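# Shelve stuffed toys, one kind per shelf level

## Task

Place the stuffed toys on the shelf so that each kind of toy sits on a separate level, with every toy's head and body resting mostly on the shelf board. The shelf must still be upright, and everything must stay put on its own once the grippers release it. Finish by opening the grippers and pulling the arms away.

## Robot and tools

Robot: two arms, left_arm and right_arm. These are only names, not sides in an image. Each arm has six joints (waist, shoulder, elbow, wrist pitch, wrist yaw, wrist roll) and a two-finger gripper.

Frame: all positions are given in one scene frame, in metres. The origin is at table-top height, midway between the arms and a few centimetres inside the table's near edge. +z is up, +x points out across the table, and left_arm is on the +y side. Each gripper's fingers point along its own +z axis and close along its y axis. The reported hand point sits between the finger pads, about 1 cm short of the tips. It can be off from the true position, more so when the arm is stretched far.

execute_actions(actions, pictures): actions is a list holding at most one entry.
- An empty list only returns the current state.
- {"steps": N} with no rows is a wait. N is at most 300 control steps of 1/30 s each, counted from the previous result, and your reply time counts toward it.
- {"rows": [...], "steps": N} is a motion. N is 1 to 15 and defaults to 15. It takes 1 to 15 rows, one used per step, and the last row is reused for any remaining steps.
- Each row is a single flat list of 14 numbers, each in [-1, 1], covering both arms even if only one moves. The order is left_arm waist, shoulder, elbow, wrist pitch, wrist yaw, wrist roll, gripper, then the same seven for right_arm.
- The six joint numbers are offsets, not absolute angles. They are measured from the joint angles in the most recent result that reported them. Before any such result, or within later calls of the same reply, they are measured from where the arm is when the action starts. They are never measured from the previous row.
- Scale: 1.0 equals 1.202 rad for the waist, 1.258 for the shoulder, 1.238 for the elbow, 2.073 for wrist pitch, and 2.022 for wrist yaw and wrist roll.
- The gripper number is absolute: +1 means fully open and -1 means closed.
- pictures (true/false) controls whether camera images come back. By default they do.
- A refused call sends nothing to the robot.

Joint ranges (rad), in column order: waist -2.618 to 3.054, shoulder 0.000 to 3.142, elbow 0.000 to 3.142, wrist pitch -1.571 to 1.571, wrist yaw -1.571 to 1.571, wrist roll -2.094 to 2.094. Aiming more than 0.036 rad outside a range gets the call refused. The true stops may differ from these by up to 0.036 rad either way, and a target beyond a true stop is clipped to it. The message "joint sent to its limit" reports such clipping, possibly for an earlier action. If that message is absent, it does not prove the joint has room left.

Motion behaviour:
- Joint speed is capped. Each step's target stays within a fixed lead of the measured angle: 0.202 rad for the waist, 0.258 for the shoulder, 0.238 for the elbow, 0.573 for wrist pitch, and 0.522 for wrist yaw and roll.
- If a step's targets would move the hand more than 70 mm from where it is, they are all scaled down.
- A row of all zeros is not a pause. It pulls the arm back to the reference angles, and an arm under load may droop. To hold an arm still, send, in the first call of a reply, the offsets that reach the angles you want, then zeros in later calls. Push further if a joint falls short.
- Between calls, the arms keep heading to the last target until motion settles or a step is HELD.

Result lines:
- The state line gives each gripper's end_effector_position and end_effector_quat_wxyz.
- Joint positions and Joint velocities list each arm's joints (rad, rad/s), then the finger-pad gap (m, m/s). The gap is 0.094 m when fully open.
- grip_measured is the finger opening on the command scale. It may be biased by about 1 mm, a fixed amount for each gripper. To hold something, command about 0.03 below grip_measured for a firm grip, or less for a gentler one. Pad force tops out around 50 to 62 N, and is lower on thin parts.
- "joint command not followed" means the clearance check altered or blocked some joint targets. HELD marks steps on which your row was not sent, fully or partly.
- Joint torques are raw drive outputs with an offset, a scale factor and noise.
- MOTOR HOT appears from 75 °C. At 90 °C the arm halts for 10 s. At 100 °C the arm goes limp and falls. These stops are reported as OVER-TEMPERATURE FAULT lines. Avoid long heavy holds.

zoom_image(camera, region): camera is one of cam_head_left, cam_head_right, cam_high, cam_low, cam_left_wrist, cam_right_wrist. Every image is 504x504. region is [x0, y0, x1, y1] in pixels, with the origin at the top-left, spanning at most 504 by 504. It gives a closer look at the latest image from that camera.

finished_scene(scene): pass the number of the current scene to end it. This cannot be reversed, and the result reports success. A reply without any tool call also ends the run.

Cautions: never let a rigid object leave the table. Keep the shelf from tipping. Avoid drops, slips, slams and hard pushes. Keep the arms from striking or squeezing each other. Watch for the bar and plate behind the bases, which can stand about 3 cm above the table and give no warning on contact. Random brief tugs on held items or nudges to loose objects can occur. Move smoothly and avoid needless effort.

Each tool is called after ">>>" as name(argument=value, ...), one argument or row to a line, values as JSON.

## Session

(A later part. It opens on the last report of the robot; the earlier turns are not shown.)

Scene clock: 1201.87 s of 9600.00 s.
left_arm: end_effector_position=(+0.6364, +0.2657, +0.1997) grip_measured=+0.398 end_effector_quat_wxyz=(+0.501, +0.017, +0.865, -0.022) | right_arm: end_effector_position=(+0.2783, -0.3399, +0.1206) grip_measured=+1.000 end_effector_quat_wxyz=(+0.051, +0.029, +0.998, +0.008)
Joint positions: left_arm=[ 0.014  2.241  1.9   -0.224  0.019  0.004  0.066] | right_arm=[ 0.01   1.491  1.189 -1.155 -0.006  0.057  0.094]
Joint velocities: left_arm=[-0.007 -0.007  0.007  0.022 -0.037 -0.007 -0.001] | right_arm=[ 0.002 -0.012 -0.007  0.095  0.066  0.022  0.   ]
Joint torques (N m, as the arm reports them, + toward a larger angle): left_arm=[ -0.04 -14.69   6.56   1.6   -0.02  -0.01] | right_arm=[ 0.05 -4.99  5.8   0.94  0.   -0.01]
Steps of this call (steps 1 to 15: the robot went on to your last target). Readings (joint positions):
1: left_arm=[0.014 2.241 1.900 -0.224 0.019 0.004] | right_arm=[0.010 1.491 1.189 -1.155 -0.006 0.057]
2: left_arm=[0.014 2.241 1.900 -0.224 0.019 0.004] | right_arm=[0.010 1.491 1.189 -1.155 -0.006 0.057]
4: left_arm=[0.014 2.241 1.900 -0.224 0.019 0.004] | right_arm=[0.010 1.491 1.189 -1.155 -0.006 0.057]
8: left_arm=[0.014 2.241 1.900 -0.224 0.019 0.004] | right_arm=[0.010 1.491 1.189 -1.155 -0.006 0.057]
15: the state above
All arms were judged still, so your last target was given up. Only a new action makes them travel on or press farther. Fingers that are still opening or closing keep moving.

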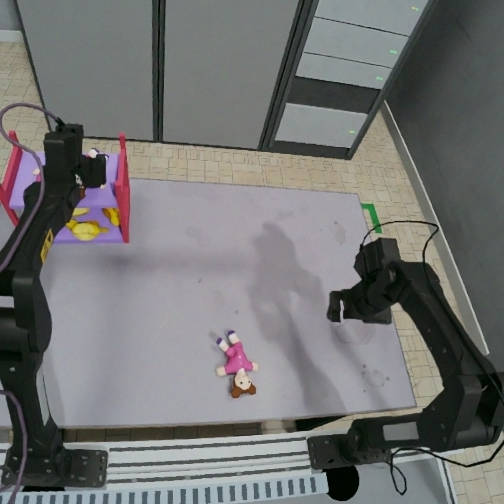

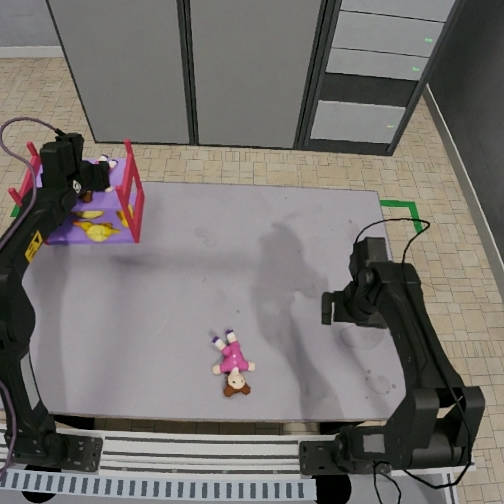

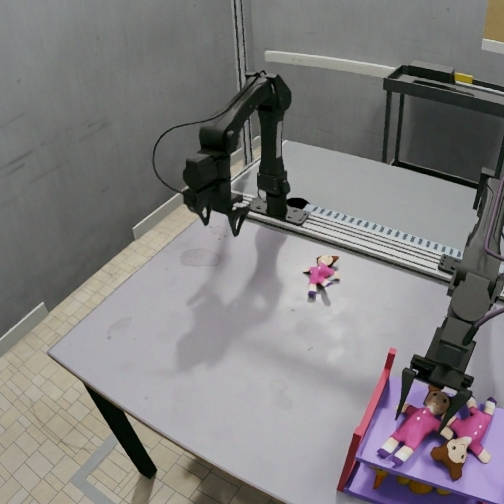

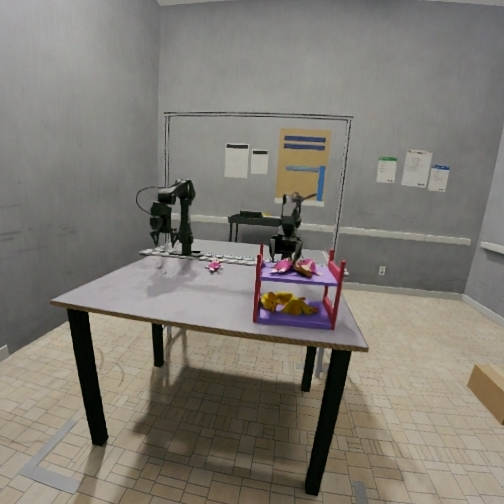

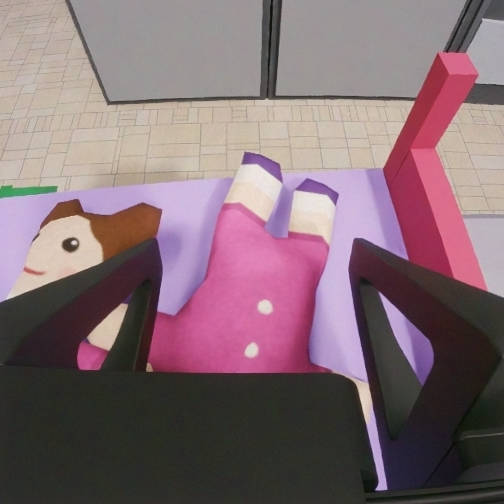

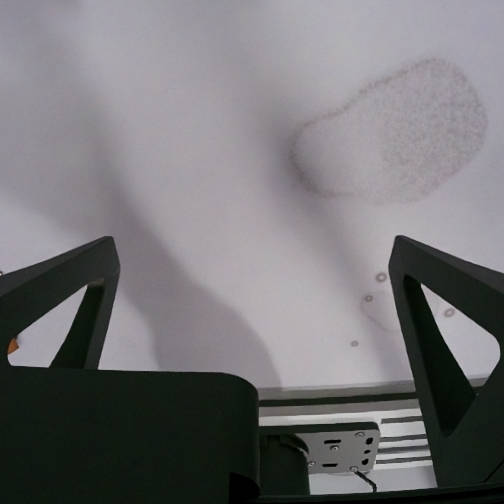

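>>> execute_actions(
  actions=[
    {"rows": [[0,-0.03,0,0,0,0,0.4,0,0,0,0,0,0,1],[0,-0.06,0,0,0,0,0.4,0,0,0,0,0,0,1],[0,-0.09,0,0,0,0,0.4,0,0,0,0,0,0,1],[0,-0.12,0,0,0,0,0.4,0,0,0,0,0,0,1],[0,-0.16,-0.01,-0.03,0,0,0.4,0,0,0,0,0,0,1],[0,-0.20,-0.02,-0.07,0,0,0.4,0,0,0,0,0,0,1],[0,-0.24,-0.035,-0.11,0,0,0.4,0,0,0,0,0,0,1],[0,-0.28,-0.05,-0.15,0,0,0.6,0,0,0,0,0,0,1],[0,-0.32,-0.065,-0.19,0,0,0.8,0,0,0,0,0,0,1],[0,-0.36,-0.08,-0.23,0,0,1,0,0,0,0,0,0,1],[0,-0.40,-0.095,-0.27,0,0,1,0,0,0,0,0,0,1],[0,-0.44,-0.11,-0.31,0,0,1,0,0,0,0,0,0,1],[0,-0.47,-0.125,-0.34,0,0,1,0,0,0,0,0,0,1],[0,-0.49,-0.137,-0.36,0,0,1,0,0,0,0,0,0,1],[0,-0.50,-0.137,-0.374,0,0,1,0,0,0,0,0,0,1]], "steps": 15},
  ],
  pictures=false,
)

>>> execute_actions(
  actions=[
    {"steps": 20},
  ],
)

Scene clock: 1214.77 s of 9600.00 s.
left_arm: end_effector_position=(+0.4929, +0.2728, +0.3435) grip_measured=+1.000 end_effector_quat_wxyz=(+0.491, +0.017, +0.871, -0.022) | right_arm: end_effector_position=(+0.2783, -0.3399, +0.1206) grip_measured=+1.000 end_effector_quat_wxyz=(+0.051, +0.029, +0.998, +0.008)
Joint positions: left_arm=[ 0.014  1.724  1.787 -0.651  0.019  0.004  0.094] | right_arm=[ 0.01   1.491  1.189 -1.155 -0.006  0.057  0.094]
Joint velocities: left_arm=[-0.002 -1.516 -0.291 -1.736 -0.051 -0.066 -0.   ] | right_arm=[-0.012 -0.007 -0.007 -0.022  0.007  0.066  0.   ]
Joint torques (N m, as the arm reports them, + toward a larger angle): left_arm=[-0.11 -8.55  4.08  1.25  0.    0.02] | right_arm=[ 0.05 -4.98  5.78  0.94  0.   -0.01]
Steps of this call (steps 1 to 90: nothing new was sent; then 9.40 s passed at rest; steps 91 to 105: all 15 steps of this action). Readings (joint positions):
91: left_arm=[0.014 2.241 1.900 -0.224 0.019 0.004] | right_arm=[0.010 1.491 1.189 -1.155 -0.006 0.057]
92: left_arm=[0.014 2.237 1.900 -0.225 0.019 0.004] | right_arm=[0.010 1.491 1.189 -1.155 -0.006 0.057]
94: left_arm=[0.014 2.214 1.893 -0.235 0.019 0.004] | right_arm=[0.010 1.491 1.189 -1.155 -0.006 0.057]
98: left_arm=[0.014 2.091 1.865 -0.318 0.019 0.004] | right_arm=[0.010 1.491 1.189 -1.155 -0.006 0.057]
105: the state above

Scene clock: 1215.43 s of 9600.00 s.
left_arm: end_effector_position=(+0.4149, +0.2748, +0.3028) grip_measured=+1.000 end_effector_quat_wxyz=(+0.362, +0.018, +0.932, -0.022) | right_arm: end_effector_position=(+0.2783, -0.3399, +0.1206) grip_measured=+1.000 end_effector_quat_wxyz=(+0.051, +0.029, +0.998, +0.008)
Joint positions: left_arm=[ 0.014  1.618  1.734 -0.991  0.019  0.004  0.094] | right_arm=[ 0.01   1.491  1.189 -1.155 -0.006  0.057  0.094]
Joint velocities: left_arm=[-0.002  0.002 -0.002 -0.051  0.007 -0.007  0.   ] | right_arm=[-0.012 -0.007 -0.002  0.022  0.037  0.037  0.   ]
Joint torques (N m, as the arm reports them, + toward a larger angle): left_arm=[-0.03 -8.26  5.73  1.32 -0.01 -0.01] | right_arm=[ 0.06 -4.98  5.78  0.94  0.01  0.  ]
Steps of this call (steps 1 to 20: the robot went on to your last target). Readings (joint positions):
1: left_arm=[0.014 1.675 1.778 -0.709 0.019 0.004] | right_arm=[0.010 1.491 1.189 -1.155 -0.006 0.057]
2: left_arm=[0.014 1.633 1.773 -0.764 0.019 0.004] | right_arm=[0.010 1.491 1.189 -1.155 -0.006 0.057]
4: left_arm=[0.014 1.583 1.771 -0.842 0.019 0.004] | right_arm=[0.010 1.491 1.189 -1.155 -0.006 0.057]
8: left_arm=[0.014 1.580 1.762 -0.921 0.019 0.004] | right_arm=[0.010 1.491 1.189 -1.155 -0.006 0.057]
20: the state above

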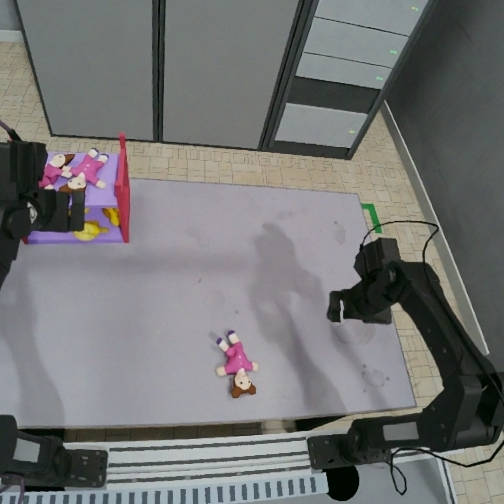

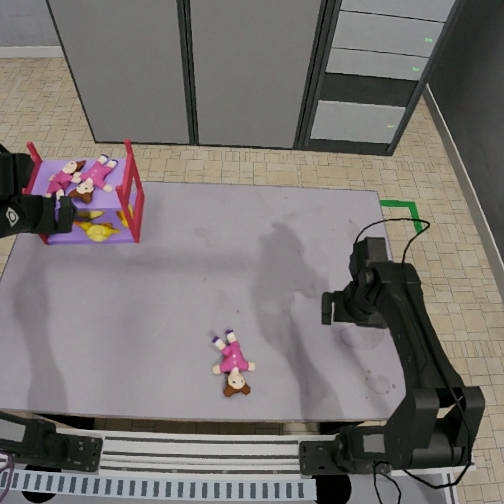

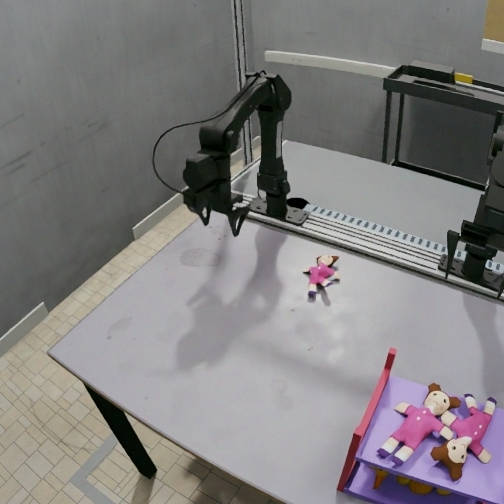

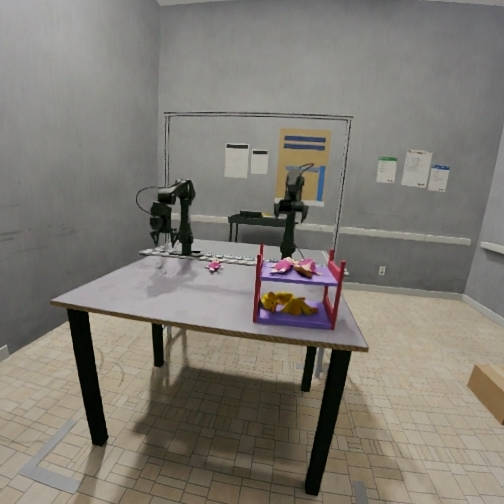

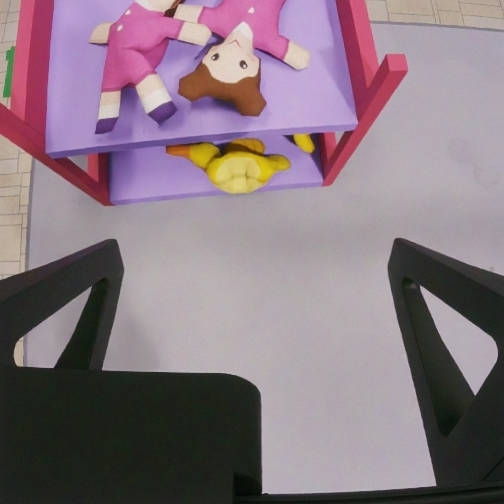

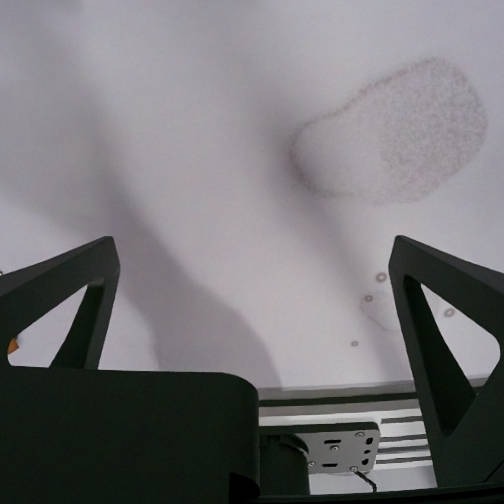

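>>> zoom_image(
  camera="cam_head_right",
  region=[0, 120, 168, 260],
)

>>> zoom_image(
  camera="cam_high",
  region=[320, 330, 504, 504],
)

Region (0, 120, 168, 260) of cam_head_right's 504x504 image, scaled by 3.000, with more detail than that image has.

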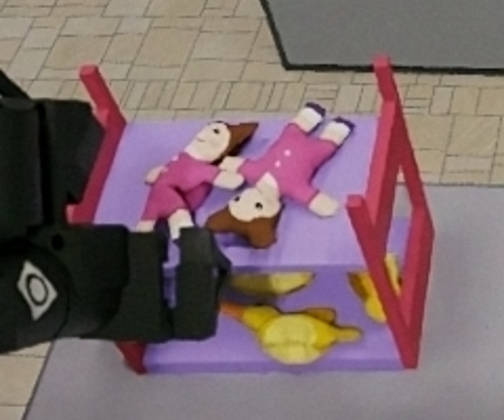

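Region (320, 330, 504, 504) of cam_high's 504x504 image, scaled by 2.739, with more detail than that image has; it fills the top 477 rows of this view, and the rest is white.

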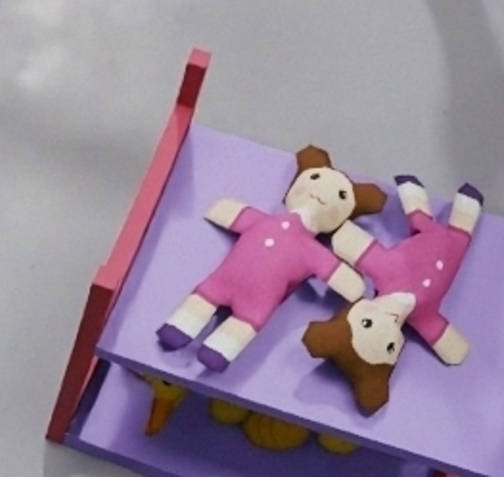

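>>> execute_actions(
  actions=[
    {"rows": [[-0.05,0,0,0,0,0.06,1,0,0,0,0,0,0,1],[-0.11,0,0,0,0,0.13,1,0,0,0,0,0,0,1],[-0.17,0,0,0,0,0.20,1,0,0,0,0,0,0,1],[-0.23,0,0,0,0,0.27,1,0,0,0,0,0,0,1],[-0.29,0.03,0,0,0,0.34,1,0,0,0,0,0,0,1],[-0.35,0.06,0,0,0,0.41,1,0,0,0,0,0,0,1],[-0.41,0.09,-0.005,-0.005,0,0.48,1,0,0,0,0,0,0,1],[-0.47,0.12,-0.005,-0.005,0,0.55,1,0,0,0,0,0,0,1],[-0.53,0.15,-0.01,-0.01,0,0.62,1,0,0,0,0,0,0,1],[-0.59,0.18,-0.01,-0.01,0,0.69,1,0,0,0,0,0,0,1],[-0.65,0.21,-0.015,-0.014,0,0.76,1,0,0,0,0,0,0,1],[-0.70,0.24,-0.015,-0.014,0,0.82,1,0,0,0,0,0,0,1],[-0.75,0.27,-0.015,-0.014,0,0.87,1,0,0,0,0,0,0,1],[-0.79,0.30,-0.015,-0.014,0,0.898,1,0,0,0,0,0,0,1],[-0.821,0.33,-0.015,-0.014,0,0.898,1,0,0,0,0,0,0,1]], "steps": 15},
  ],
  pictures=false,
)

>>> execute_actions(
  actions=[
    {"steps": 25},
  ],
)

Scene clock: 1267.17 s of 9600.00 s.
left_arm: end_effector_position=(+0.3506, +0.0074, +0.1902) grip_measured=+1.000 end_effector_quat_wxyz=(+0.232, +0.692, +0.683, +0.032) | right_arm: end_effector_position=(+0.2783, -0.3399, +0.1206) grip_measured=+1.000 end_effector_quat_wxyz=(+0.051, +0.029, +0.998, +0.008)
Joint positions: left_arm=[-0.619  1.887  1.734 -0.991  0.008  0.914  0.094] | right_arm=[ 0.01   1.491  1.189 -1.155 -0.006  0.057  0.094]
Joint velocities: left_arm=[-1.062  1.092  0.002  0.051 -0.037  1.619  0.   ] | right_arm=[-0.002  0.007 -0.012  0.066 -0.037 -0.066  0.   ]
Joint torques (N m, as the arm reports them, + toward a larger angle): left_arm=[ -1.01 -10.34   5.44   0.82   0.09   0.01] | right_arm=[ 0.04 -4.97  5.79  0.95  0.01 -0.01]
Steps of this call (steps 1 to 15: the robot went on to your last target; steps 16 to 90: nothing new was sent; then 48.23 s passed at rest; steps 91 to 105: all 15 steps of this action). Readings (joint positions):
91: left_arm=[0.009 1.618 1.734 -0.992 0.017 0.019] | right_arm=[0.010 1.491 1.189 -1.155 -0.006 0.057]
92: left_arm=[-0.006 1.618 1.734 -0.992 0.011 0.058] | right_arm=[0.010 1.491 1.189 -1.155 -0.006 0.057]
94: left_arm=[-0.086 1.618 1.734 -0.992 0.000 0.187] | right_arm=[0.010 1.491 1.189 -1.155 -0.006 0.057]
98: left_arm=[-0.315 1.656 1.734 -0.991 0.005 0.494] | right_arm=[0.010 1.491 1.189 -1.155 -0.006 0.057]
105: the state above

Scene clock: 1268.00 s of 9600.00 s.
left_arm: end_effector_position=(+0.2275, -0.0962, +0.1043) grip_measured=+1.000 end_effector_quat_wxyz=(+0.118, +0.980, +0.150, +0.054) | right_arm: end_effector_position=(+0.2783, -0.3399, +0.1206) grip_measured=+1.000 end_effector_quat_wxyz=(+0.051, +0.029, +0.998, +0.008)
Joint positions: left_arm=[-0.976  2.056  1.712 -1.004  0.02   1.808  0.094] | right_arm=[ 0.01   1.491  1.189 -1.155 -0.006  0.057  0.094]
Joint velocities: left_arm=[ 0.017 -0.022 -0.007  0.051  0.007 -0.037  0.   ] | right_arm=[-0.037 -0.002  0.012 -0.081  0.051  0.007  0.   ]
Joint torques (N m, as the arm reports them, + toward a larger angle): left_arm=[  0.21 -14.01   6.1    0.56  -0.04   0.04] | right_arm=[ 0.05 -4.99  5.78  0.94  0.01 -0.01]
Steps of this call (steps 1 to 25: the robot went on to your last target). Readings (joint positions):
1: left_arm=[-0.658 1.924 1.734 -0.991 0.008 0.974] | right_arm=[0.010 1.491 1.189 -1.155 -0.006 0.057]
2: left_arm=[-0.699 1.961 1.734 -0.991 0.007 1.039] | right_arm=[0.010 1.491 1.189 -1.155 -0.006 0.057]
4: left_arm=[-0.788 2.020 1.731 -0.991 0.006 1.182] | right_arm=[0.010 1.491 1.189 -1.155 -0.006 0.057]
8: left_arm=[-0.973 2.068 1.713 -0.997 0.013 1.521] | right_arm=[0.010 1.491 1.189 -1.155 -0.006 0.057]
25: the state above

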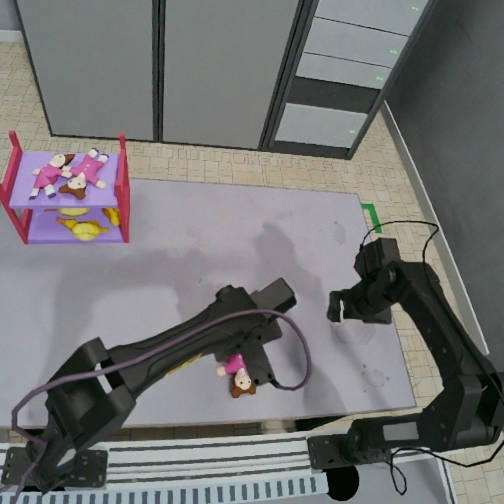

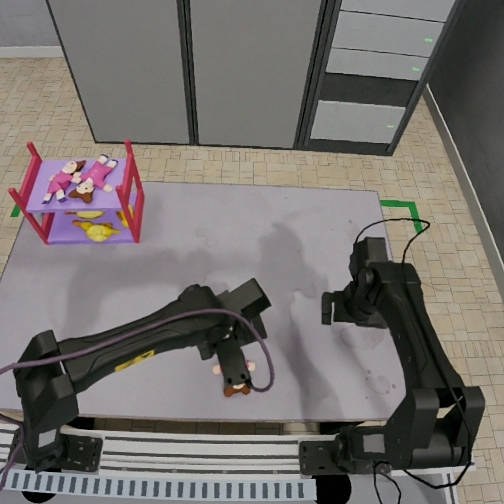

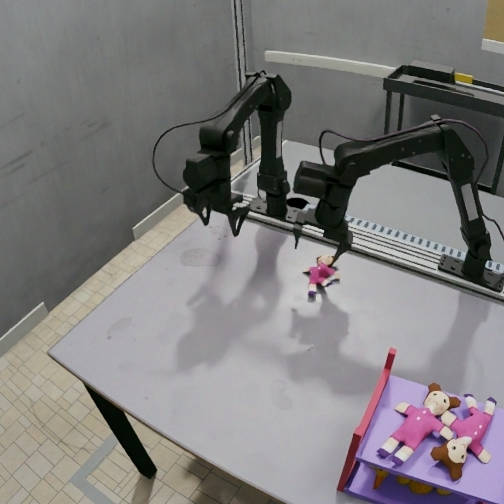

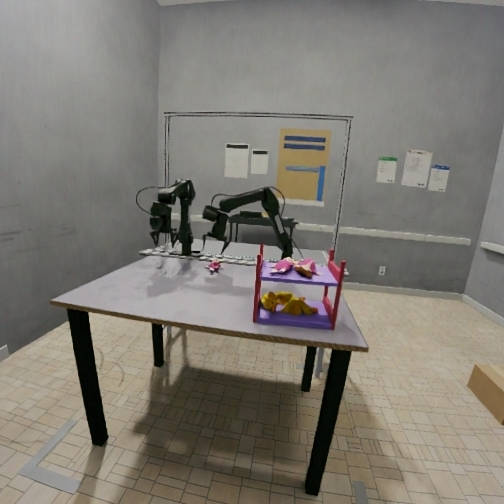

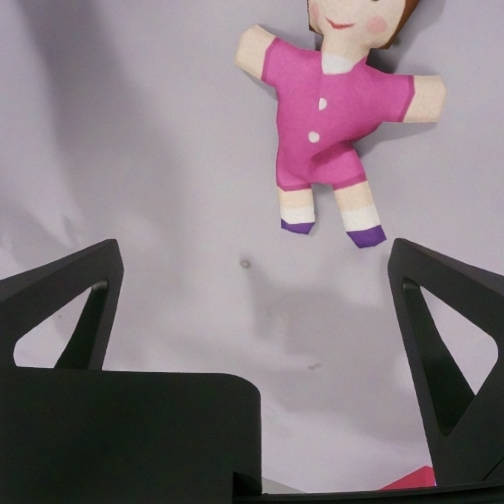

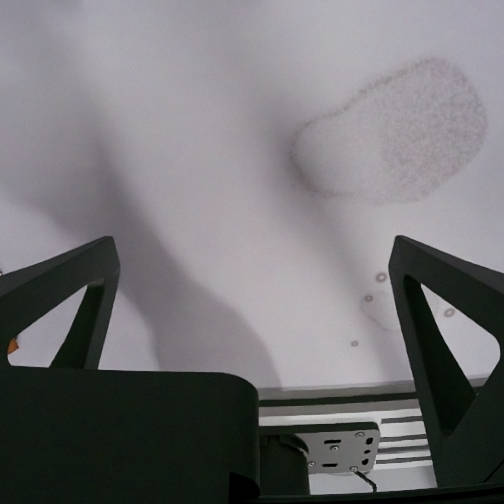

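>>> execute_actions(
  actions=[
    {"rows": [[-0.01,0.01,-0.007,0,0,0.03,1,0,0,0,0,0,0,1],[-0.02,0.02,-0.014,0,0,0.06,1,0,0,0,0,0,0,1],[-0.02,0.03,-0.021,0,0,0.072,1,0,0,0,0,0,0,1],[-0.02,0.04,-0.028,0,0,0.072,1,0,0,0,0,0,0,1],[-0.02,0.05,-0.033,0,0,0.072,1,0,0,0,0,0,0,1],[-0.02,0.06,-0.033,0,0,0.072,1,0,0,0,0,0,0,1],[-0.02,0.065,-0.033,0,0,0.072,1,0,0,0,0,0,0,1]], "steps": 15},
  ],
  pictures=false,
)

>>> execute_actions(
  actions=[
    {"steps": 10},
  ],
)

Scene clock: 1289.83 s of 9600.00 s.
left_arm: end_effector_position=(+0.2116, -0.0876, +0.0507) grip_measured=+1.000 end_effector_quat_wxyz=(+0.053, +0.995, +0.075, +0.031) | right_arm: end_effector_position=(+0.2783, -0.3399, +0.1206) grip_measured=+1.000 end_effector_quat_wxyz=(+0.051, +0.029, +0.998, +0.008)
Joint positions: left_arm=[-1.001  2.155  1.672 -1.004  0.02   1.941  0.094] | right_arm=[ 0.01   1.491  1.189 -1.155 -0.006  0.057  0.094]
Joint velocities: left_arm=[ 0.002  0.007 -0.017  0.022 -0.007  0.037  0.   ] | right_arm=[-0.002  0.002 -0.007 -0.007 -0.022  0.022  0.   ]
Joint torques (N m, as the arm reports them, + toward a larger angle): left_arm=[ -0.15 -13.85   5.23   0.47   0.01   0.06] | right_arm=[ 0.04 -4.97  5.79  0.94  0.01 -0.01]
Steps of this call (steps 1 to 30: the robot went on to your last target; steps 31 to 90: nothing new was sent; then 18.33 s passed at rest; steps 91 to 105: all 15 steps of this action). Readings (joint positions):
91: left_arm=[-0.976 2.057 1.712 -1.004 0.020 1.821] | right_arm=[0.010 1.491 1.189 -1.155 -0.006 0.057]
92: left_arm=[-0.978 2.059 1.712 -1.004 0.020 1.837] | right_arm=[0.010 1.491 1.189 -1.155 -0.006 0.057]
94: left_arm=[-0.985 2.070 1.710 -1.004 0.020 1.876] | right_arm=[0.010 1.491 1.189 -1.155 -0.006 0.057]
98: left_arm=[-0.999 2.117 1.692 -1.004 0.020 1.919] | right_arm=[0.010 1.491 1.189 -1.155 -0.006 0.057]
105: the state above

Scene clock: 1290.17 s of 9600.00 s.
left_arm: end_effector_position=(+0.2116, -0.0876, +0.0507) grip_measured=+1.000 end_effector_quat_wxyz=(+0.052, +0.996, +0.072, +0.031) | right_arm: end_effector_position=(+0.2783, -0.3399, +0.1206) grip_measured=+1.000 end_effector_quat_wxyz=(+0.051, +0.029, +0.998, +0.008)
Joint positions: left_arm=[-1.001  2.155  1.672 -1.004  0.02   1.947  0.094] | right_arm=[ 0.01   1.491  1.189 -1.155 -0.006  0.057  0.094]
Joint velocities: left_arm=[-0.012  0.002  0.012  0.037 -0.066  0.037  0.   ] | right_arm=[-0.027 -0.012 -0.002  0.081 -0.037 -0.037  0.   ]
Joint torques (N m, as the arm reports them, + toward a larger angle): left_arm=[  0.14 -14.05   5.13   0.43   0.01   0.08] | right_arm=[ 0.05 -4.96  5.79  0.94  0.01 -0.01]
Steps of this call (steps 1 to 10: the robot went on to your last target). Readings (joint positions):
1: left_arm=[-1.001 2.155 1.672 -1.004 0.020 1.942] | right_arm=[0.010 1.491 1.189 -1.155 -0.006 0.057]
2: left_arm=[-1.001 2.155 1.672 -1.004 0.020 1.944] | right_arm=[0.010 1.491 1.189 -1.155 -0.006 0.057]
4: left_arm=[-1.001 2.155 1.672 -1.004 0.020 1.945] | right_arm=[0.010 1.491 1.189 -1.155 -0.006 0.057]
8: left_arm=[-1.001 2.155 1.672 -1.004 0.020 1.946] | right_arm=[0.010 1.491 1.189 -1.155 -0.006 0.057]
10: the state above

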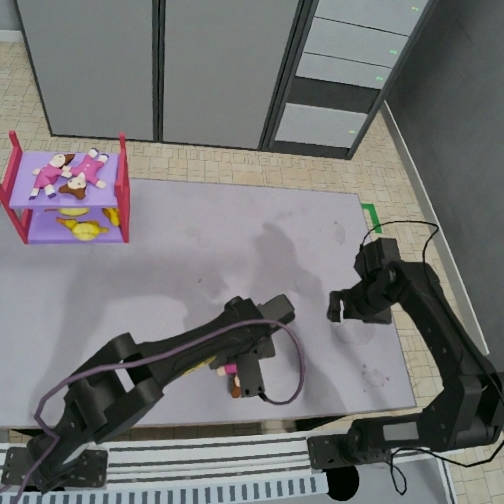

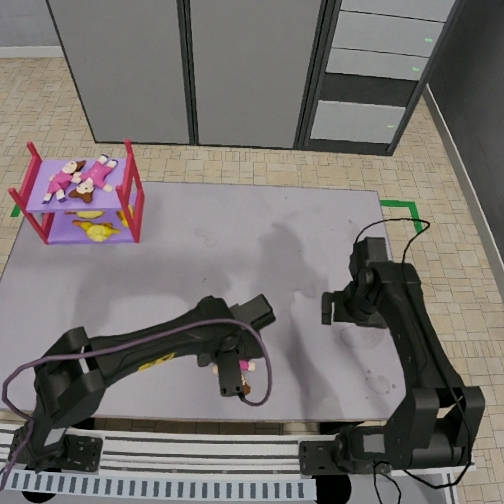

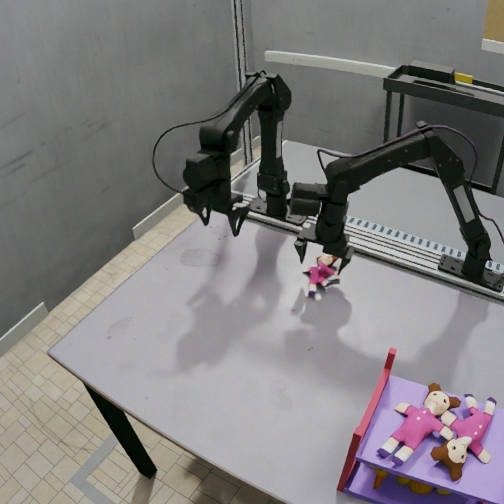

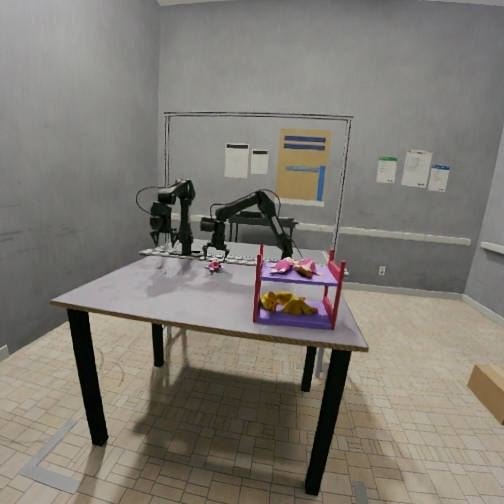

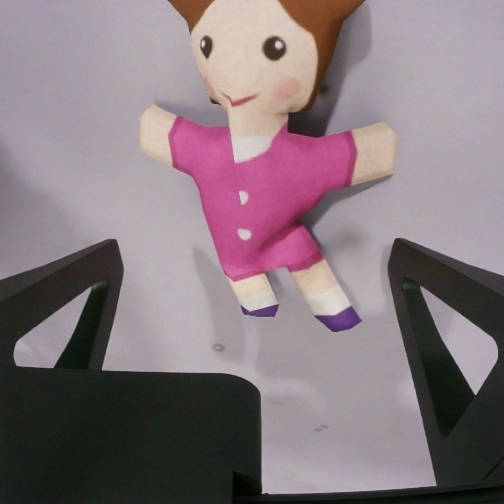

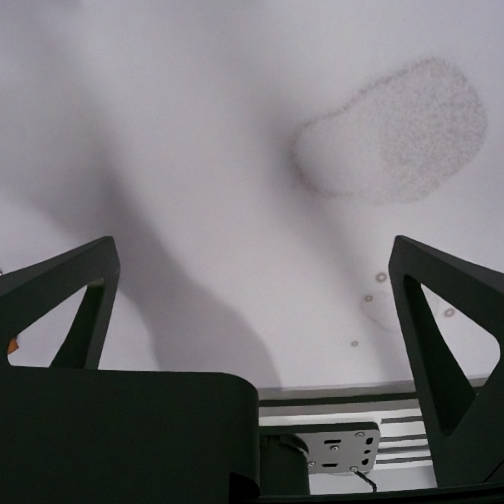

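>>> execute_actions(
  actions=[
    {"rows": [[0,0.004,-0.01,0.02,0,0,1,0,0,0,0,0,0,1],[0,0.008,-0.02,0.04,0,0,1,0,0,0,0,0,0,1],[0,0.012,-0.03,0.055,0,0,1,0,0,0,0,0,0,1],[0,0.016,-0.04,0.064,0,0,1,0,0,0,0,0,0,1],[0,0.02,-0.05,0.064,0,0,1,0,0,0,0,0,0,1],[0,0.02,-0.062,0.064,0,0,1,0,0,0,0,0,0,1]], "steps": 15},
  ],
  pictures=false,
)

>>> execute_actions(
  actions=[
    {"steps": 10},
  ],
)

Scene clock: 1296.80 s of 9600.00 s.
left_arm: end_effector_position=(+0.2126, -0.0876, +0.0202) grip_measured=+1.000 end_effector_quat_wxyz=(+0.052, +0.996, +0.072, +0.031) | right_arm: end_effector_position=(+0.2783, -0.3399, +0.1206) grip_measured=+1.000 end_effector_quat_wxyz=(+0.051, +0.029, +0.998, +0.008)
Joint positions: left_arm=[-1.001  2.189  1.602 -0.901  0.02   1.947  0.094] | right_arm=[ 0.01   1.491  1.189 -1.155 -0.006  0.057  0.094]
Joint velocities: left_arm=[-0.007 -0.012 -0.007  0.037  0.051  0.066  0.   ] | right_arm=[-0.012 -0.007 -0.007  0.051  0.007  0.037  0.   ]
Joint torques (N m, as the arm reports them, + toward a larger angle): left_arm=[ -0.12 -13.25   4.77   0.66  -0.01   0.  ] | right_arm=[ 0.05 -4.98  5.78  0.94  0.   -0.01]
Steps of this call (steps 1 to 15: the robot went on to your last target; steps 16 to 90: nothing new was sent; then 3.13 s passed at rest; steps 91 to 105: all 15 steps of this action). Readings (joint positions):
91: left_arm=[-1.001 2.155 1.672 -1.002 0.020 1.947] | right_arm=[0.010 1.491 1.189 -1.155 -0.006 0.057]
92: left_arm=[-1.001 2.155 1.671 -0.995 0.020 1.947] | right_arm=[0.010 1.491 1.189 -1.155 -0.006 0.057]
94: left_arm=[-1.001 2.156 1.659 -0.962 0.020 1.947] | right_arm=[0.010 1.491 1.189 -1.155 -0.006 0.057]
98: left_arm=[-1.001 2.171 1.619 -0.914 0.020 1.947] | right_arm=[0.010 1.491 1.189 -1.155 -0.006 0.057]
105: the state above

Scene clock: 1297.13 s of 9600.00 s.
left_arm: end_effector_position=(+0.2136, -0.0894, +0.0205) grip_measured=+1.000 end_effector_quat_wxyz=(+0.055, +0.995, +0.072, +0.032) | right_arm: end_effector_position=(+0.2783, -0.3399, +0.1206) grip_measured=+1.000 end_effector_quat_wxyz=(+0.051, +0.029, +0.998, +0.008)
Joint positions: left_arm=[-1.001  2.189  1.602 -0.892  0.02   1.947  0.094] | right_arm=[ 0.01   1.491  1.189 -1.155 -0.006  0.057  0.094]
Joint velocities: left_arm=[-0.012 -0.007 -0.017 -0.095 -0.022  0.066  0.   ] | right_arm=[ 0.002 -0.002 -0.012  0.081  0.022  0.007  0.   ]
Joint torques (N m, as the arm reports them, + toward a larger angle): left_arm=[ -0.03 -13.27   4.87   0.7   -0.03  -0.02] | right_arm=[ 0.06 -4.98  5.79  0.93  0.   -0.01]
Steps of this call (steps 1 to 10: the robot went on to your last target). Readings (joint positions):
1: left_arm=[-1.001 2.189 1.602 -0.898 0.020 1.947] | right_arm=[0.010 1.491 1.189 -1.155 -0.006 0.057]
2: left_arm=[-1.001 2.189 1.602 -0.897 0.020 1.947] | right_arm=[0.010 1.491 1.189 -1.155 -0.006 0.057]
4: left_arm=[-1.001 2.189 1.602 -0.895 0.020 1.947] | right_arm=[0.010 1.491 1.189 -1.155 -0.006 0.057]
8: left_arm=[-1.001 2.189 1.602 -0.893 0.020 1.947] | right_arm=[0.010 1.491 1.189 -1.155 -0.006 0.057]
10: the state above

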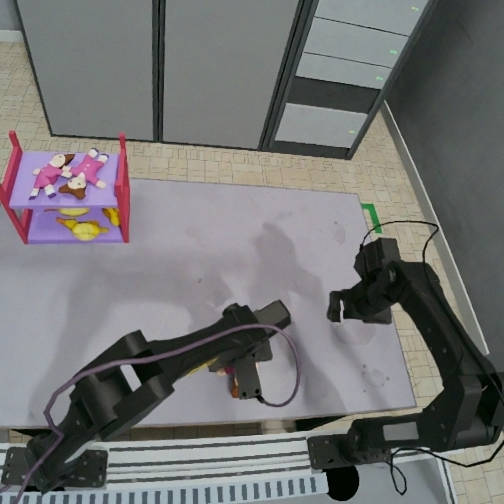

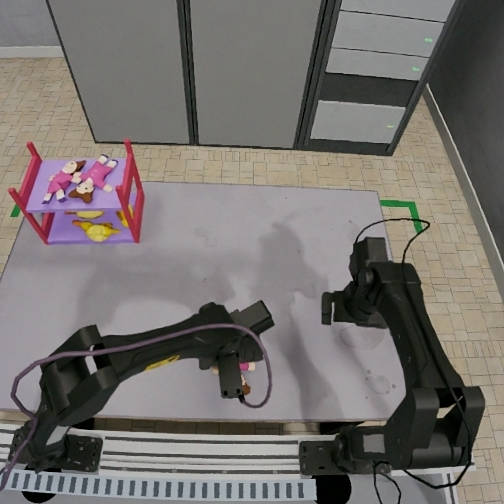

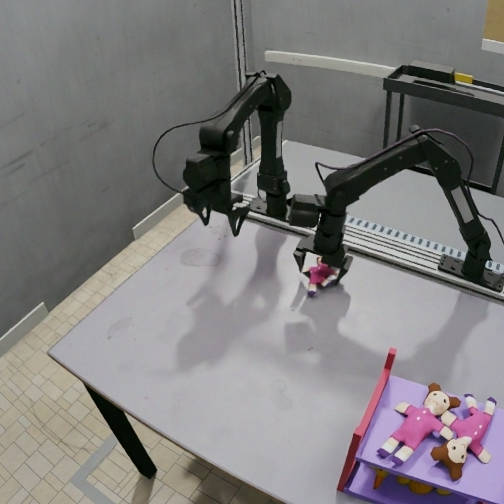

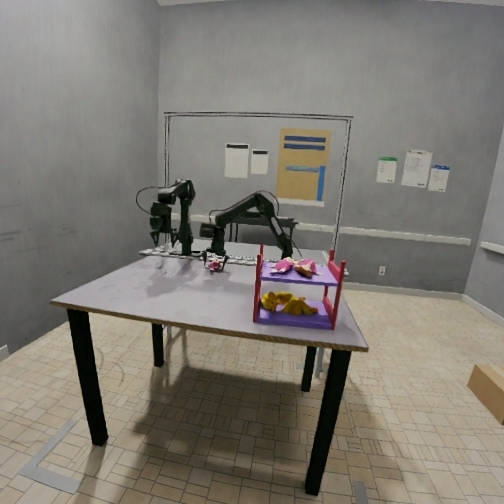

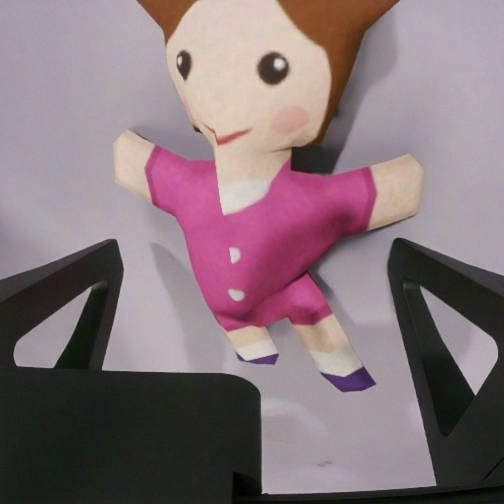

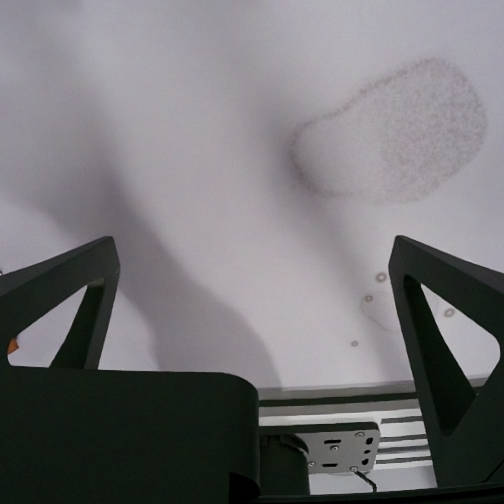

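Good position. Lower slightly and close.

>>> execute_actions(
  actions=[
    {"rows": [[0,0.008,0,0,0,0,1,0,0,0,0,0,0,1],[0,0.008,0,0,0,0,1,0,0,0,0,0,0,1],[0,0.008,0,0,0,0,0.6,0,0,0,0,0,0,1],[0,0.008,0,0,0,0,0.2,0,0,0,0,0,0,1],[0,0.008,0,0,0,0,-0.2,0,0,0,0,0,0,1],[0,0.008,0,0,0,0,-0.6,0,0,0,0,0,0,1],[0,0.008,0,0,0,0,-0.9,0,0,0,0,0,0,1]], "steps": 15},
  ],
  pictures=false,
)

>>> execute_actions(
  actions=[
    {"rows": [[0,0,0,0,0,0,-0.92,0,0,0,0,0,0,1]], "steps": 8},
  ],
)

Scene clock: 1307.57 s of 9600.00 s.
left_arm: end_effector_position=(+0.2136, -0.0892, +0.0191) grip_measured=-0.894 end_effector_quat_wxyz=(+0.054, +0.995, +0.072, +0.032) | right_arm: end_effector_position=(+0.2783, -0.3399, +0.1206) grip_measured=+1.000 end_effector_quat_wxyz=(+0.051, +0.029, +0.998, +0.008)
Joint positions: left_arm=[-1.001  2.193  1.602 -0.892  0.02   1.947  0.005] | right_arm=[ 0.01   1.491  1.189 -1.155 -0.006  0.057  0.094]
Joint velocities: left_arm=[-0.022 -0.002  0.002  0.007 -0.037  0.066 -0.   ] | right_arm=[ 0.002  0.007 -0.007 -0.095 -0.007  0.037  0.   ]
Joint torques (N m, as the arm reports them, + toward a larger angle): left_arm=[ -0.07 -11.87   5.07   0.43   0.     0.01] | right_arm=[ 0.06 -4.98  5.79  0.94  0.01 -0.01]
Steps of this call (steps 1 to 15: the robot went on to your last target; steps 16 to 90: nothing new was sent; then 6.93 s passed at rest; steps 91 to 105: all 15 steps of this action). Readings (joint positions):
91: left_arm=[-1.001 2.189 1.602 -0.892 0.020 1.947] | right_arm=[0.010 1.491 1.189 -1.155 -0.006 0.057]
92: left_arm=[-1.001 2.189 1.602 -0.892 0.020 1.947] | right_arm=[0.010 1.491 1.189 -1.155 -0.006 0.057]
94: left_arm=[-1.001 2.189 1.602 -0.892 0.020 1.947] | right_arm=[0.010 1.491 1.189 -1.155 -0.006 0.057]
98: left_arm=[-1.001 2.191 1.602 -0.892 0.020 1.947] | right_arm=[0.010 1.491 1.189 -1.155 -0.006 0.057]
105: the state above

Scene clock: 1307.83 s of 9600.00 s.
left_arm: end_effector_position=(+0.2136, -0.0892, +0.0191) grip_measured=-0.913 end_effector_quat_wxyz=(+0.054, +0.995, +0.072, +0.032) | right_arm: end_effector_position=(+0.2783, -0.3399, +0.1206) grip_measured=+1.000 end_effector_quat_wxyz=(+0.051, +0.029, +0.998, +0.008)
Joint positions: left_arm=[-1.001  2.193  1.602 -0.892  0.02   1.947  0.004] | right_arm=[ 0.01   1.491  1.189 -1.155 -0.006  0.057  0.094]
Joint velocities: left_arm=[-0.007  0.012 -0.002 -0.022 -0.022  0.007  0.   ] | right_arm=[-0.012 -0.002  0.002 -0.066 -0.022 -0.022  0.   ]
Joint torques (N m, as the arm reports them, + toward a larger angle): left_arm=[  0.   -12.43   5.2    0.47  -0.01   0.  ] | right_arm=[ 0.05 -4.97  5.8   0.94  0.01 -0.01]
Steps of this call (steps 1 to 8: all 8 steps of this action). Readings (joint positions):
1: left_arm=[-1.001 2.193 1.602 -0.892 0.020 1.947] | right_arm=[0.010 1.491 1.189 -1.155 -0.006 0.057]
2: left_arm=[-1.001 2.193 1.602 -0.892 0.020 1.947] | right_arm=[0.010 1.491 1.189 -1.155 -0.006 0.057]
4: left_arm=[-1.001 2.193 1.602 -0.892 0.020 1.947] | right_arm=[0.010 1.491 1.189 -1.155 -0.006 0.057]
8: the state above

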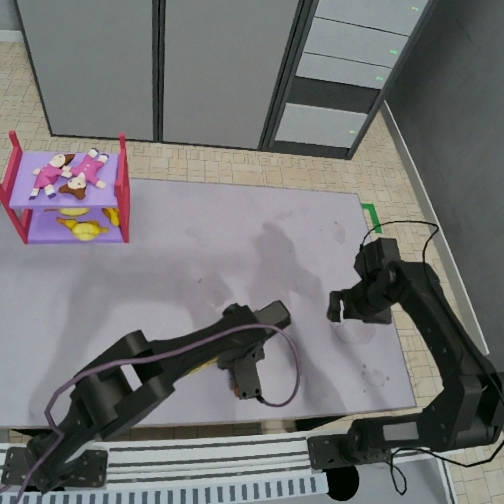

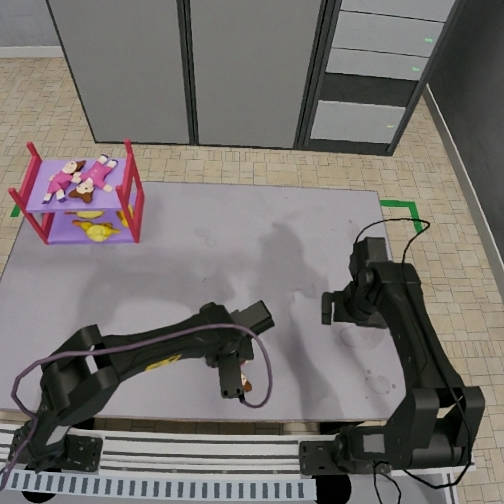

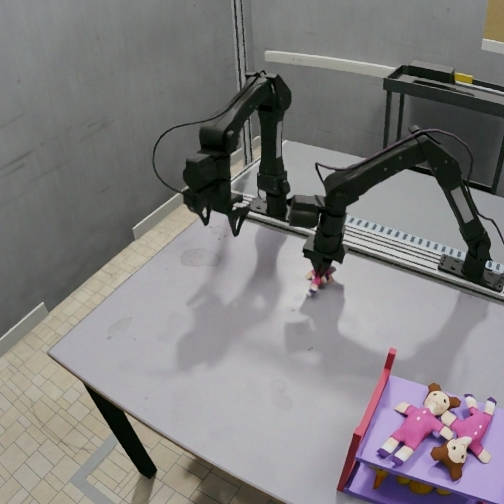

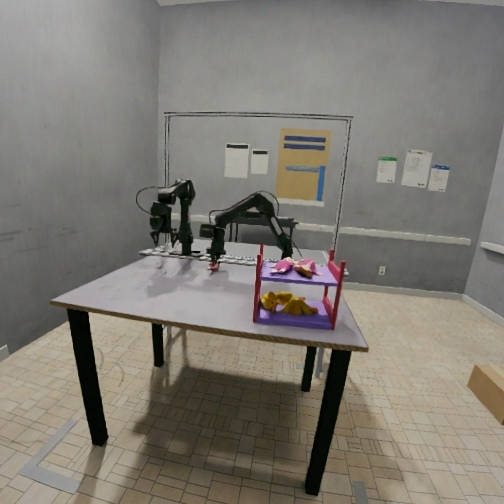

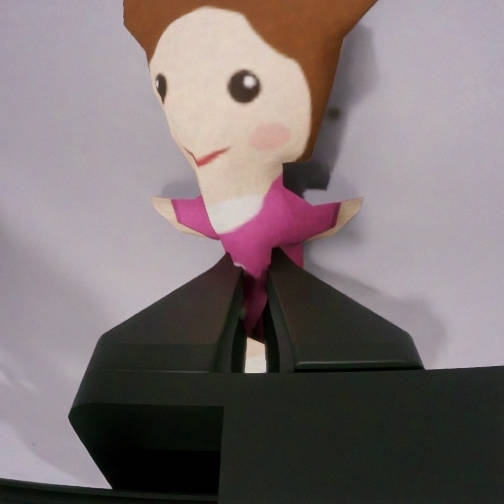

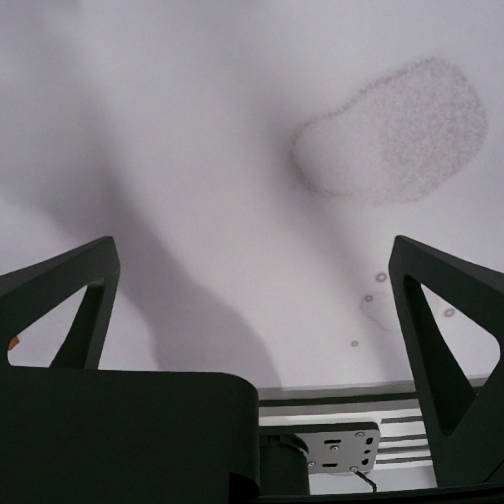

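>>> execute_actions(
  actions=[
    {"rows": [[0,-0.03,0.01,0,0,0,-0.92,0,0,0,0,0,0,1],[0,-0.06,0.02,0,0,0,-0.92,0,0,0,0,0,0,1],[0,-0.10,0.03,-0.005,0,0,-0.92,0,0,0,0,0,0,1],[0,-0.14,0.04,-0.01,0,-0.03,-0.92,0,0,0,0,0,0,1],[0.03,-0.18,0.05,-0.015,0,-0.08,-0.92,0,0,0,0,0,0,1],[0.08,-0.22,0.06,-0.02,0,-0.14,-0.92,0,0,0,0,0,0,1],[0.13,-0.26,0.07,-0.025,0,-0.20,-0.92,0,0,0,0,0,0,1],[0.18,-0.30,0.08,-0.03,0,-0.26,-0.92,0,0,0,0,0,0,1],[0.23,-0.34,0.09,-0.035,0,-0.32,-0.92,0,0,0,0,0,0,1],[0.28,-0.37,0.10,-0.04,0,-0.38,-0.92,0,0,0,0,0,0,1],[0.33,-0.40,0.11,-0.045,0,-0.44,-0.92,0,0,0,0,0,0,1],[0.38,-0.43,0.11,-0.052,0,-0.50,-0.92,0,0,0,0,0,0,1],[0.43,-0.45,0.11,-0.052,0,-0.56,-0.92,0,0,0,0,0,0,1],[0.48,-0.46,0.11,-0.052,0,-0.62,-0.92,0,0,0,0,0,0,1],[0.998,-0.47,0.11,-0.052,0,-0.904,-0.92,0,0,0,0,0,0,1]], "steps": 15},
  ],
  pictures=false,
)

>>> execute_actions(
  actions=[
    {"steps": 35},
  ],
)

Scene clock: 1319.70 s of 9600.00 s.
left_arm: end_effector_position=(+0.2881, -0.0480, +0.1884) grip_measured=-0.913 end_effector_quat_wxyz=(+0.236, +0.903, +0.350, +0.086) | right_arm: end_effector_position=(+0.2783, -0.3399, +0.1206) grip_measured=+1.000 end_effector_quat_wxyz=(+0.051, +0.029, +0.998, +0.008)
Joint positions: left_arm=[-0.798  1.822  1.635 -0.918  0.022  1.547  0.004] | right_arm=[ 0.01   1.491  1.189 -1.155 -0.006  0.057  0.094]
Joint velocities: left_arm=[ 0.823 -0.886  0.11  -0.066 -0.051 -1.253 -0.001] | right_arm=[ 0.007 -0.022  0.007 -0.007 -0.007  0.022  0.   ]
Joint torques (N m, as the arm reports them, + toward a larger angle): left_arm=[  0.81 -12.29   9.22   0.87  -0.05  -0.1 ] | right_arm=[ 0.05 -5.01  5.78  0.94  0.   -0.01]
Steps of this call (steps 1 to 15: the robot went on to your last target; steps 16 to 90: nothing new was sent; then 8.37 s passed at rest; steps 91 to 105: all 15 steps of this action). Readings (joint positions):
91: left_arm=[-1.001 2.192 1.602 -0.892 0.020 1.947] | right_arm=[0.010 1.491 1.189 -1.155 -0.006 0.057]
92: left_arm=[-1.001 2.188 1.602 -0.892 0.020 1.947] | right_arm=[0.010 1.491 1.189 -1.155 -0.006 0.057]
94: left_arm=[-1.001 2.159 1.602 -0.896 0.020 1.941] | right_arm=[0.010 1.491 1.189 -1.155 -0.006 0.057]
98: left_arm=[-0.975 2.037 1.602 -0.902 0.022 1.833] | right_arm=[0.010 1.491 1.189 -1.155 -0.006 0.057]
105: the state above

Scene clock: 1320.87 s of 9600.00 s.
left_arm: end_effector_position=(+0.4057, +0.3580, +0.2896) grip_measured=-0.913 end_effector_quat_wxyz=(+0.343, -0.016, +0.939, +0.035) | right_arm: end_effector_position=(+0.2783, -0.3399, +0.1206) grip_measured=+1.000 end_effector_quat_wxyz=(+0.051, +0.029, +0.998, +0.008)
Joint positions: left_arm=[ 0.207  1.616  1.707 -1.     0.008  0.131  0.004] | right_arm=[ 0.01   1.491  1.189 -1.155 -0.006  0.057  0.094]
Joint velocities: left_arm=[-0.022 -0.017 -0.002 -0.037 -0.037 -0.095 -0.001] | right_arm=[-0.002  0.017 -0.017 -0.007  0.051 -0.037  0.   ]
Joint torques (N m, as the arm reports them, + toward a larger angle): left_arm=[-0.6  -8.98  8.23  1.32  0.11 -0.07] | right_arm=[ 0.05 -4.98  5.78  0.94  0.   -0.01]
Steps of this call (steps 1 to 35: the robot went on to your last target). Readings (joint positions):
1: left_arm=[-0.767 1.792 1.639 -0.922 0.022 1.502] | right_arm=[0.010 1.491 1.189 -1.155 -0.006 0.057]
2: left_arm=[-0.735 1.762 1.645 -0.927 0.022 1.453] | right_arm=[0.010 1.491 1.189 -1.155 -0.006 0.057]
4: left_arm=[-0.662 1.708 1.659 -0.936 0.022 1.340] | right_arm=[0.010 1.491 1.189 -1.155 -0.006 0.057]
8: left_arm=[-0.468 1.635 1.692 -0.950 0.024 1.053] | right_arm=[0.010 1.491 1.189 -1.155 -0.006 0.057]
35: the state above

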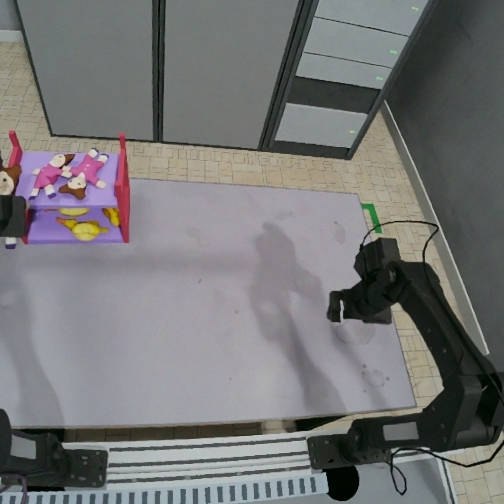

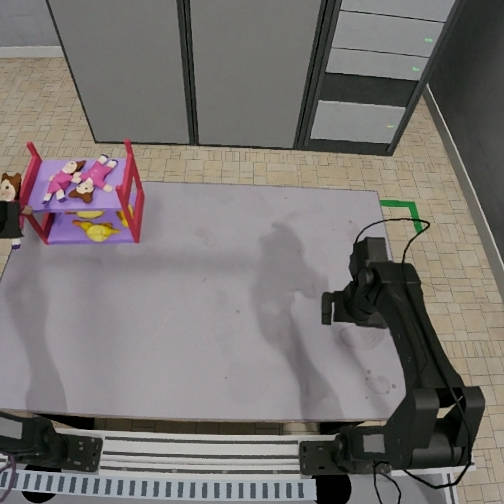

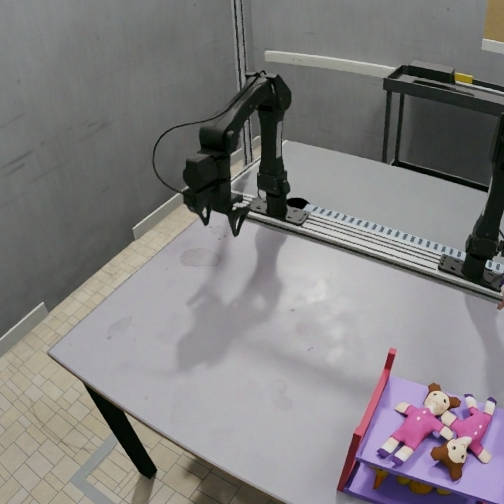

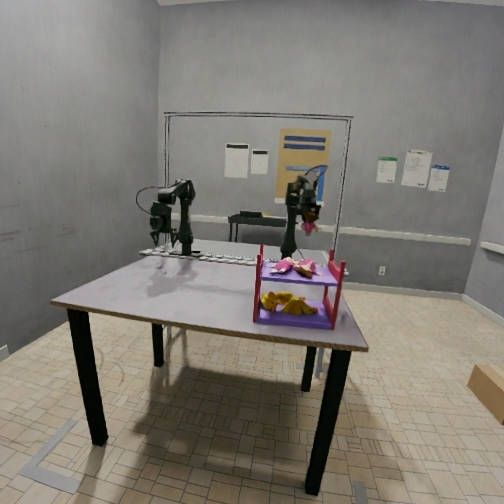

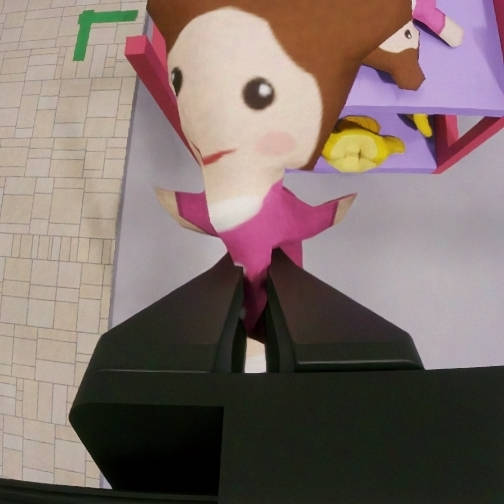

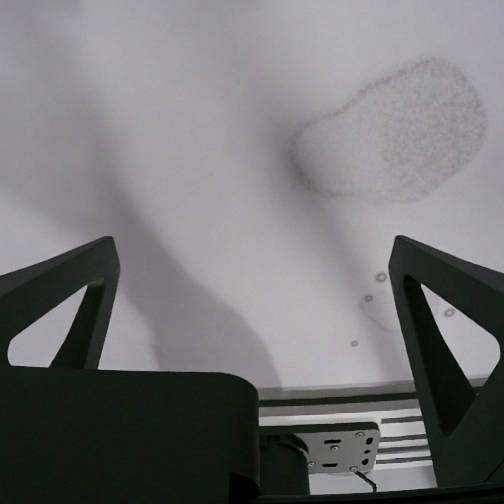

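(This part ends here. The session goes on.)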